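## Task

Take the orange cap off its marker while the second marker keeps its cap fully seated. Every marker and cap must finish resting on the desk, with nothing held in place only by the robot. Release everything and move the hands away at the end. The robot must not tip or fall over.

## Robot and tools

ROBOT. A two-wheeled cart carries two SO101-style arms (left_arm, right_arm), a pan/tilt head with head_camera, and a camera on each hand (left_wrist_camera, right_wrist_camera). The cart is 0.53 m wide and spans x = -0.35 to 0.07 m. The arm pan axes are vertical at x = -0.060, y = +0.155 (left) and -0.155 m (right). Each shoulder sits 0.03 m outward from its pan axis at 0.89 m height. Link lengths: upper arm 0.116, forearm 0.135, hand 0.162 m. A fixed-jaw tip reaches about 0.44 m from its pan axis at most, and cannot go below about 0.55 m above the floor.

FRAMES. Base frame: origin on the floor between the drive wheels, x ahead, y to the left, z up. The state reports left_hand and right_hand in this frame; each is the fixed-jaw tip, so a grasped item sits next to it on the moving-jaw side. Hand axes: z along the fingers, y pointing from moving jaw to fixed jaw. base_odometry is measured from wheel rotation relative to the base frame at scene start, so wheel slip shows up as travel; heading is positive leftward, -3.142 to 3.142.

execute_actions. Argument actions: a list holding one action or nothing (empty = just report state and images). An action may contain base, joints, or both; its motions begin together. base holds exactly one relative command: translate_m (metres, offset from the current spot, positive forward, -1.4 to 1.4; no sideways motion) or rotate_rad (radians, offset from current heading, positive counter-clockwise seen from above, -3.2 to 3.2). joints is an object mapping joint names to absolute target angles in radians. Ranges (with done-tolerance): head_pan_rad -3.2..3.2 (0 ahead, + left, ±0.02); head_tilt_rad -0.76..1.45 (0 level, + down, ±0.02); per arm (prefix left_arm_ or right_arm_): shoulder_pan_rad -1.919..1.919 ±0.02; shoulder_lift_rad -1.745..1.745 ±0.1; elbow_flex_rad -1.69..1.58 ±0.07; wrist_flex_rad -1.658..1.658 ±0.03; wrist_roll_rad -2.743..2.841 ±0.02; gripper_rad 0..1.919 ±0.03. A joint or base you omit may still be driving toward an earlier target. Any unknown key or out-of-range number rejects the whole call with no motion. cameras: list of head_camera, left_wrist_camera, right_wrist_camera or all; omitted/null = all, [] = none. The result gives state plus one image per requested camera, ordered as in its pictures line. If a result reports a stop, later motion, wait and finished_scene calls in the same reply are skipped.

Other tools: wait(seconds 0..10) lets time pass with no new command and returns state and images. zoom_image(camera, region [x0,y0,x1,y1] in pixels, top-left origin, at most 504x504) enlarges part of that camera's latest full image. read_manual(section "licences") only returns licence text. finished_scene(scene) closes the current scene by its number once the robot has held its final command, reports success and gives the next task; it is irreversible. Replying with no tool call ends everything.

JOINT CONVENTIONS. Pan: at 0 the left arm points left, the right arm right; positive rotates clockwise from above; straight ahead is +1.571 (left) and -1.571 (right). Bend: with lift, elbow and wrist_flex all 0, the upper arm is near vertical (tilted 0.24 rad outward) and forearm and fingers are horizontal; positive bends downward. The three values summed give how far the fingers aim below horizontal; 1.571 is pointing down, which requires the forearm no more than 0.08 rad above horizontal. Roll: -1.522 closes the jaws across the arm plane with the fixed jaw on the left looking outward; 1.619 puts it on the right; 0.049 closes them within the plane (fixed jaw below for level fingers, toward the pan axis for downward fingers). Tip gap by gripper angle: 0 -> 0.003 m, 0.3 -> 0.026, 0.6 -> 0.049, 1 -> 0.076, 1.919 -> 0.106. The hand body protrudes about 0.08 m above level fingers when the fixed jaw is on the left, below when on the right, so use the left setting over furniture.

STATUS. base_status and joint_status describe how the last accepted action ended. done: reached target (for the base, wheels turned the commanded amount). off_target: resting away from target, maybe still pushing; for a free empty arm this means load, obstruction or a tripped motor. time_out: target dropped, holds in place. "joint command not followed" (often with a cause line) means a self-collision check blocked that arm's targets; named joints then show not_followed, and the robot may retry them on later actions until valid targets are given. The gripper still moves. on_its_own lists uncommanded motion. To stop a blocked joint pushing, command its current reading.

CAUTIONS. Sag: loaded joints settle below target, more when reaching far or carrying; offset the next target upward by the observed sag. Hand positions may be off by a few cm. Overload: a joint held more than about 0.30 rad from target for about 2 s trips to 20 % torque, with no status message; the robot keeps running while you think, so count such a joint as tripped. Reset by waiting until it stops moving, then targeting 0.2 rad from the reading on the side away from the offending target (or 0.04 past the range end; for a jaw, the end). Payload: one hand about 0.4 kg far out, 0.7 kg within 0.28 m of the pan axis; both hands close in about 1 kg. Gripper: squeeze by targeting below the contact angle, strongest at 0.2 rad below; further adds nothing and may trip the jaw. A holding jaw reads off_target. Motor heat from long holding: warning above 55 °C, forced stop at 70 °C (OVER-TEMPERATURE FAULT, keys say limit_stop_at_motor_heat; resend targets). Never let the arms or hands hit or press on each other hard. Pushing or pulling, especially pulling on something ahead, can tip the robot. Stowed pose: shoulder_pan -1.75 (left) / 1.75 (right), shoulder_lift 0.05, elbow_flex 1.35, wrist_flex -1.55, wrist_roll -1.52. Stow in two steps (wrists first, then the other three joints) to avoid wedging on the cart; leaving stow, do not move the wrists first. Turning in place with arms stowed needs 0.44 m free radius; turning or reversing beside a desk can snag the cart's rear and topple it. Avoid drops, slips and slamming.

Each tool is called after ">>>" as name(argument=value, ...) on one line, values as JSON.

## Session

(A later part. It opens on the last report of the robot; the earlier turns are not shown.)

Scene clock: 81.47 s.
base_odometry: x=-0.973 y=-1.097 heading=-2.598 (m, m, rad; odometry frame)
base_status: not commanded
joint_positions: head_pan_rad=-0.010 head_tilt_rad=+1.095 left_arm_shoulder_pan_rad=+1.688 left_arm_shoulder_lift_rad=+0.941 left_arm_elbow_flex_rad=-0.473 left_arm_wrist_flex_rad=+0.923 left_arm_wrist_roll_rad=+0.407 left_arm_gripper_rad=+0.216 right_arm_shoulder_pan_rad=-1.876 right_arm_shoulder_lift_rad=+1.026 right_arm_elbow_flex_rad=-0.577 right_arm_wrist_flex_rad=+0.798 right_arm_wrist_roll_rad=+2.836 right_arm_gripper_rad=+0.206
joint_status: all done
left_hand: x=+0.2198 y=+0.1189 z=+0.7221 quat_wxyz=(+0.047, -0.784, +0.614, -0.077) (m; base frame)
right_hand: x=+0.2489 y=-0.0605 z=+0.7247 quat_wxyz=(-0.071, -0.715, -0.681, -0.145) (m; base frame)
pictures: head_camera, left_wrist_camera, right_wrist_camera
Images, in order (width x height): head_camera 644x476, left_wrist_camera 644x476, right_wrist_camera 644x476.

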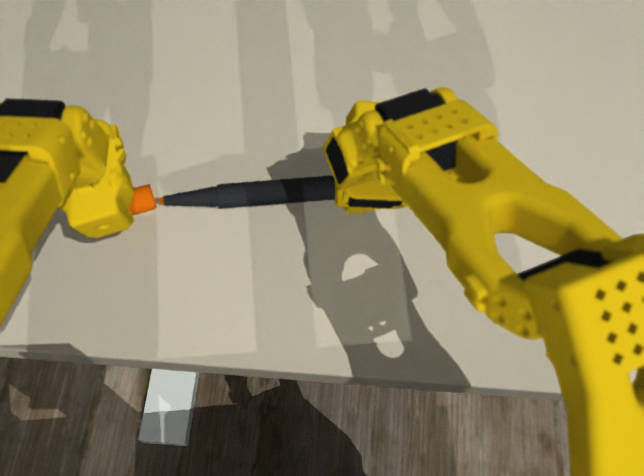

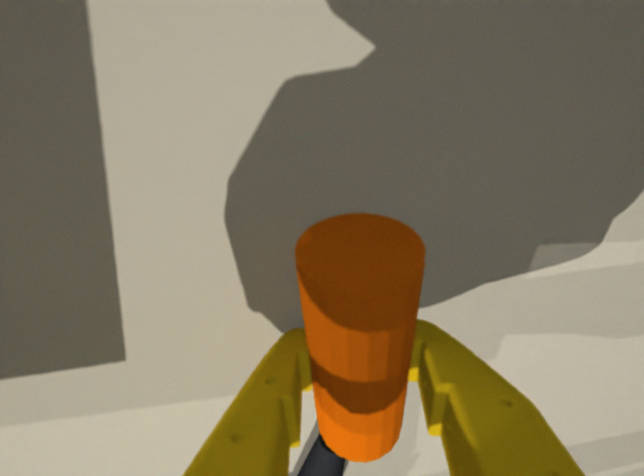

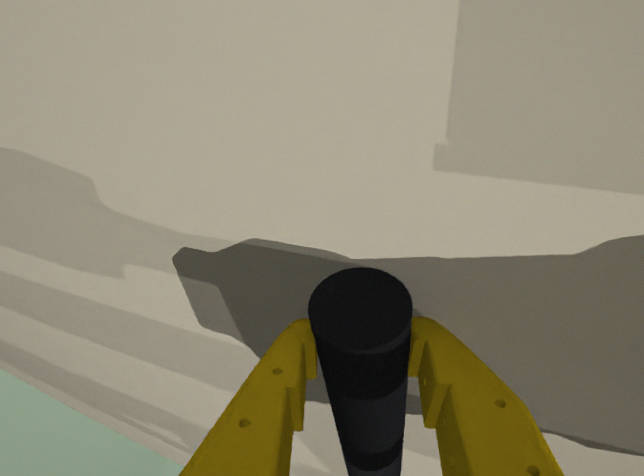

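Off. Separate a bit more, release, raise, back off.

>>> execute_actions(actions=[{"joints":{"left_arm_shoulder_pan_rad":1.58}}], cameras=[])

>>> execute_actions(actions=[{"joints":{"left_arm_gripper_rad":0.5,"right_arm_gripper_rad":0.45}}], cameras=[])

>>> execute_actions(actions=[{"joints":{"left_arm_shoulder_lift_rad":0.5,"right_arm_shoulder_lift_rad":0.55}}], cameras=["head_camera"])

>>> execute_actions(actions=[{"base":{"translate_m":-0.4},"joints":{"head_tilt_rad":0.6}}], cameras=["head_camera"])

Scene clock: 82.53 s.
base_odometry: x=-0.973 y=-1.097 heading=-2.598 (m, m, rad; odometry frame)
base_status: not commanded
joint_positions: head_pan_rad=-0.010 head_tilt_rad=+1.095 left_arm_shoulder_pan_rad=+1.590 left_arm_shoulder_lift_rad=+0.941 left_arm_elbow_flex_rad=-0.473 left_arm_wrist_flex_rad=+0.923 left_arm_wrist_roll_rad=+0.407 left_arm_gripper_rad=+0.216 right_arm_shoulder_pan_rad=-1.876 right_arm_shoulder_lift_rad=+1.026 right_arm_elbow_flex_rad=-0.577 right_arm_wrist_flex_rad=+0.798 right_arm_wrist_roll_rad=+2.836 right_arm_gripper_rad=+0.206
joint_status: all done
left_hand: x=+0.2220 y=+0.1465 z=+0.7221 quat_wxyz=(+0.050, -0.813, +0.575, -0.074) (m; base frame)
right_hand: x=+0.2489 y=-0.0605 z=+0.7247 quat_wxyz=(-0.071, -0.715, -0.681, -0.145) (m; base frame)
pictures: none
No camera images: the call's "cameras" was empty. Leave "cameras" out to get every camera's image.

Scene clock: 83.30 s.
base_odometry: x=-0.973 y=-1.097 heading=-2.598 (m, m, rad; odometry frame)
base_status: not commanded
joint_positions: head_pan_rad=-0.010 head_tilt_rad=+1.095 left_arm_shoulder_pan_rad=+1.590 left_arm_shoulder_lift_rad=+0.943 left_arm_elbow_flex_rad=-0.473 left_arm_wrist_flex_rad=+0.923 left_arm_wrist_roll_rad=+0.407 left_arm_gripper_rad=+0.488 right_arm_shoulder_pan_rad=-1.868 right_arm_shoulder_lift_rad=+1.018 right_arm_elbow_flex_rad=-0.583 right_arm_wrist_flex_rad=+0.798 right_arm_wrist_roll_rad=+2.836 right_arm_gripper_rad=+0.434
joint_status: all done
left_hand: x=+0.2217 y=+0.1465 z=+0.7218 quat_wxyz=(+0.050, -0.813, +0.575, -0.074) (m; base frame)
right_hand: x=+0.2521 y=-0.0621 z=+0.7281 quat_wxyz=(-0.074, -0.716, -0.677, -0.150) (m; base frame)
pictures: none
No camera images: the call's "cameras" was empty. Leave "cameras" out to get every camera's image.

Scene clock: 84.37 s.
base_odometry: x=-0.973 y=-1.097 heading=-2.598 (m, m, rad; odometry frame)
base_status: not commanded
joint_positions: head_pan_rad=-0.010 head_tilt_rad=+1.095 left_arm_shoulder_pan_rad=+1.588 left_arm_shoulder_lift_rad=+0.556 left_arm_elbow_flex_rad=-0.473 left_arm_wrist_flex_rad=+0.923 left_arm_wrist_roll_rad=+0.407 left_arm_gripper_rad=+0.489 right_arm_shoulder_pan_rad=-1.868 right_arm_shoulder_lift_rad=+0.609 right_arm_elbow_flex_rad=-0.574 right_arm_wrist_flex_rad=+0.798 right_arm_wrist_roll_rad=+2.836 right_arm_gripper_rad=+0.441
joint_status: all done
left_hand: x=+0.2681 y=+0.1462 z=+0.8293 quat_wxyz=(+0.157, -0.785, +0.554, -0.230) (m; base frame)
right_hand: x=+0.2909 y=-0.0502 z=+0.8570 quat_wxyz=(-0.160, -0.678, -0.641, -0.323) (m; base frame)
pictures: head_camera
Images, in order (width x height): head_camera 644x476.

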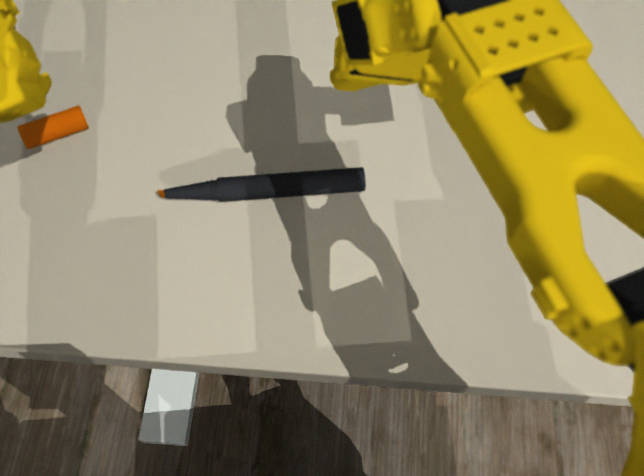

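Scene clock: 87.23 s.
base_odometry: x=-0.631 y=-0.890 heading=-2.598 (m, m, rad; odometry frame)
base_status: done
joint_positions: head_pan_rad=-0.010 head_tilt_rad=+0.614 left_arm_shoulder_pan_rad=+1.588 left_arm_shoulder_lift_rad=+0.556 left_arm_elbow_flex_rad=-0.473 left_arm_wrist_flex_rad=+0.923 left_arm_wrist_roll_rad=+0.407 left_arm_gripper_rad=+0.489 right_arm_shoulder_pan_rad=-1.868 right_arm_shoulder_lift_rad=+0.609 right_arm_elbow_flex_rad=-0.574 right_arm_wrist_flex_rad=+0.798 right_arm_wrist_roll_rad=+2.836 right_arm_gripper_rad=+0.441
joint_status: all done
left_hand: x=+0.2681 y=+0.1462 z=+0.8293 quat_wxyz=(+0.157, -0.785, +0.554, -0.230) (m; base frame)
right_hand: x=+0.2909 y=-0.0502 z=+0.8570 quat_wxyz=(-0.160, -0.678, -0.641, -0.323) (m; base frame)
pictures: head_camera
Images, in order (width x height): head_camera 644x476.

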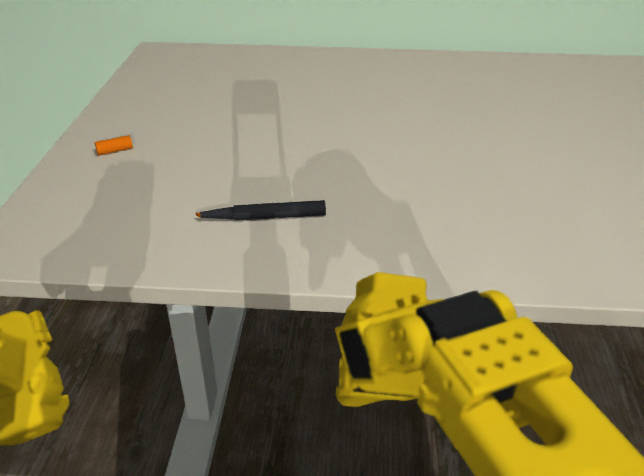

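>>> execute_actions(actions=[], cameras=["head_camera"])

Scene clock: 87.40 s.
base_odometry: x=-0.631 y=-0.890 heading=-2.598 (m, m, rad; odometry frame)
base_status: done
joint_positions: head_pan_rad=-0.010 head_tilt_rad=+0.614 left_arm_shoulder_pan_rad=+1.588 left_arm_shoulder_lift_rad=+0.556 left_arm_elbow_flex_rad=-0.473 left_arm_wrist_flex_rad=+0.923 left_arm_wrist_roll_rad=+0.407 left_arm_gripper_rad=+0.489 right_arm_shoulder_pan_rad=-1.868 right_arm_shoulder_lift_rad=+0.609 right_arm_elbow_flex_rad=-0.574 right_arm_wrist_flex_rad=+0.798 right_arm_wrist_roll_rad=+2.836 right_arm_gripper_rad=+0.441
joint_status: all done
left_hand: x=+0.2681 y=+0.1462 z=+0.8293 quat_wxyz=(+0.157, -0.785, +0.554, -0.230) (m; base frame)
right_hand: x=+0.2909 y=-0.0502 z=+0.8570 quat_wxyz=(-0.160, -0.678, -0.641, -0.323) (m; base frame)
pictures: head_camera
Images, in order (width x height): head_camera 644x476.

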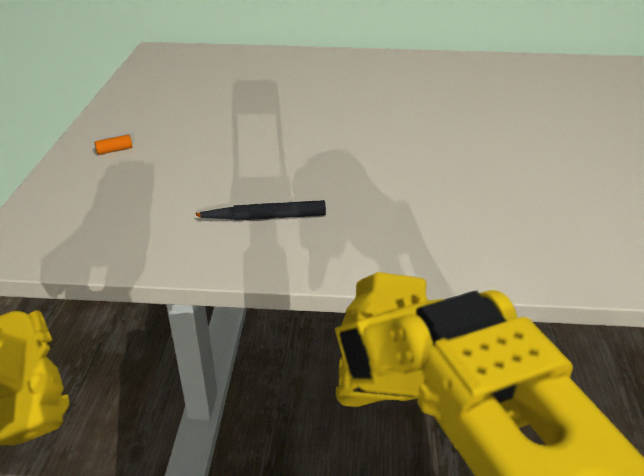

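>>> finished_scene(scene=1)

The scene is finished: the task was done.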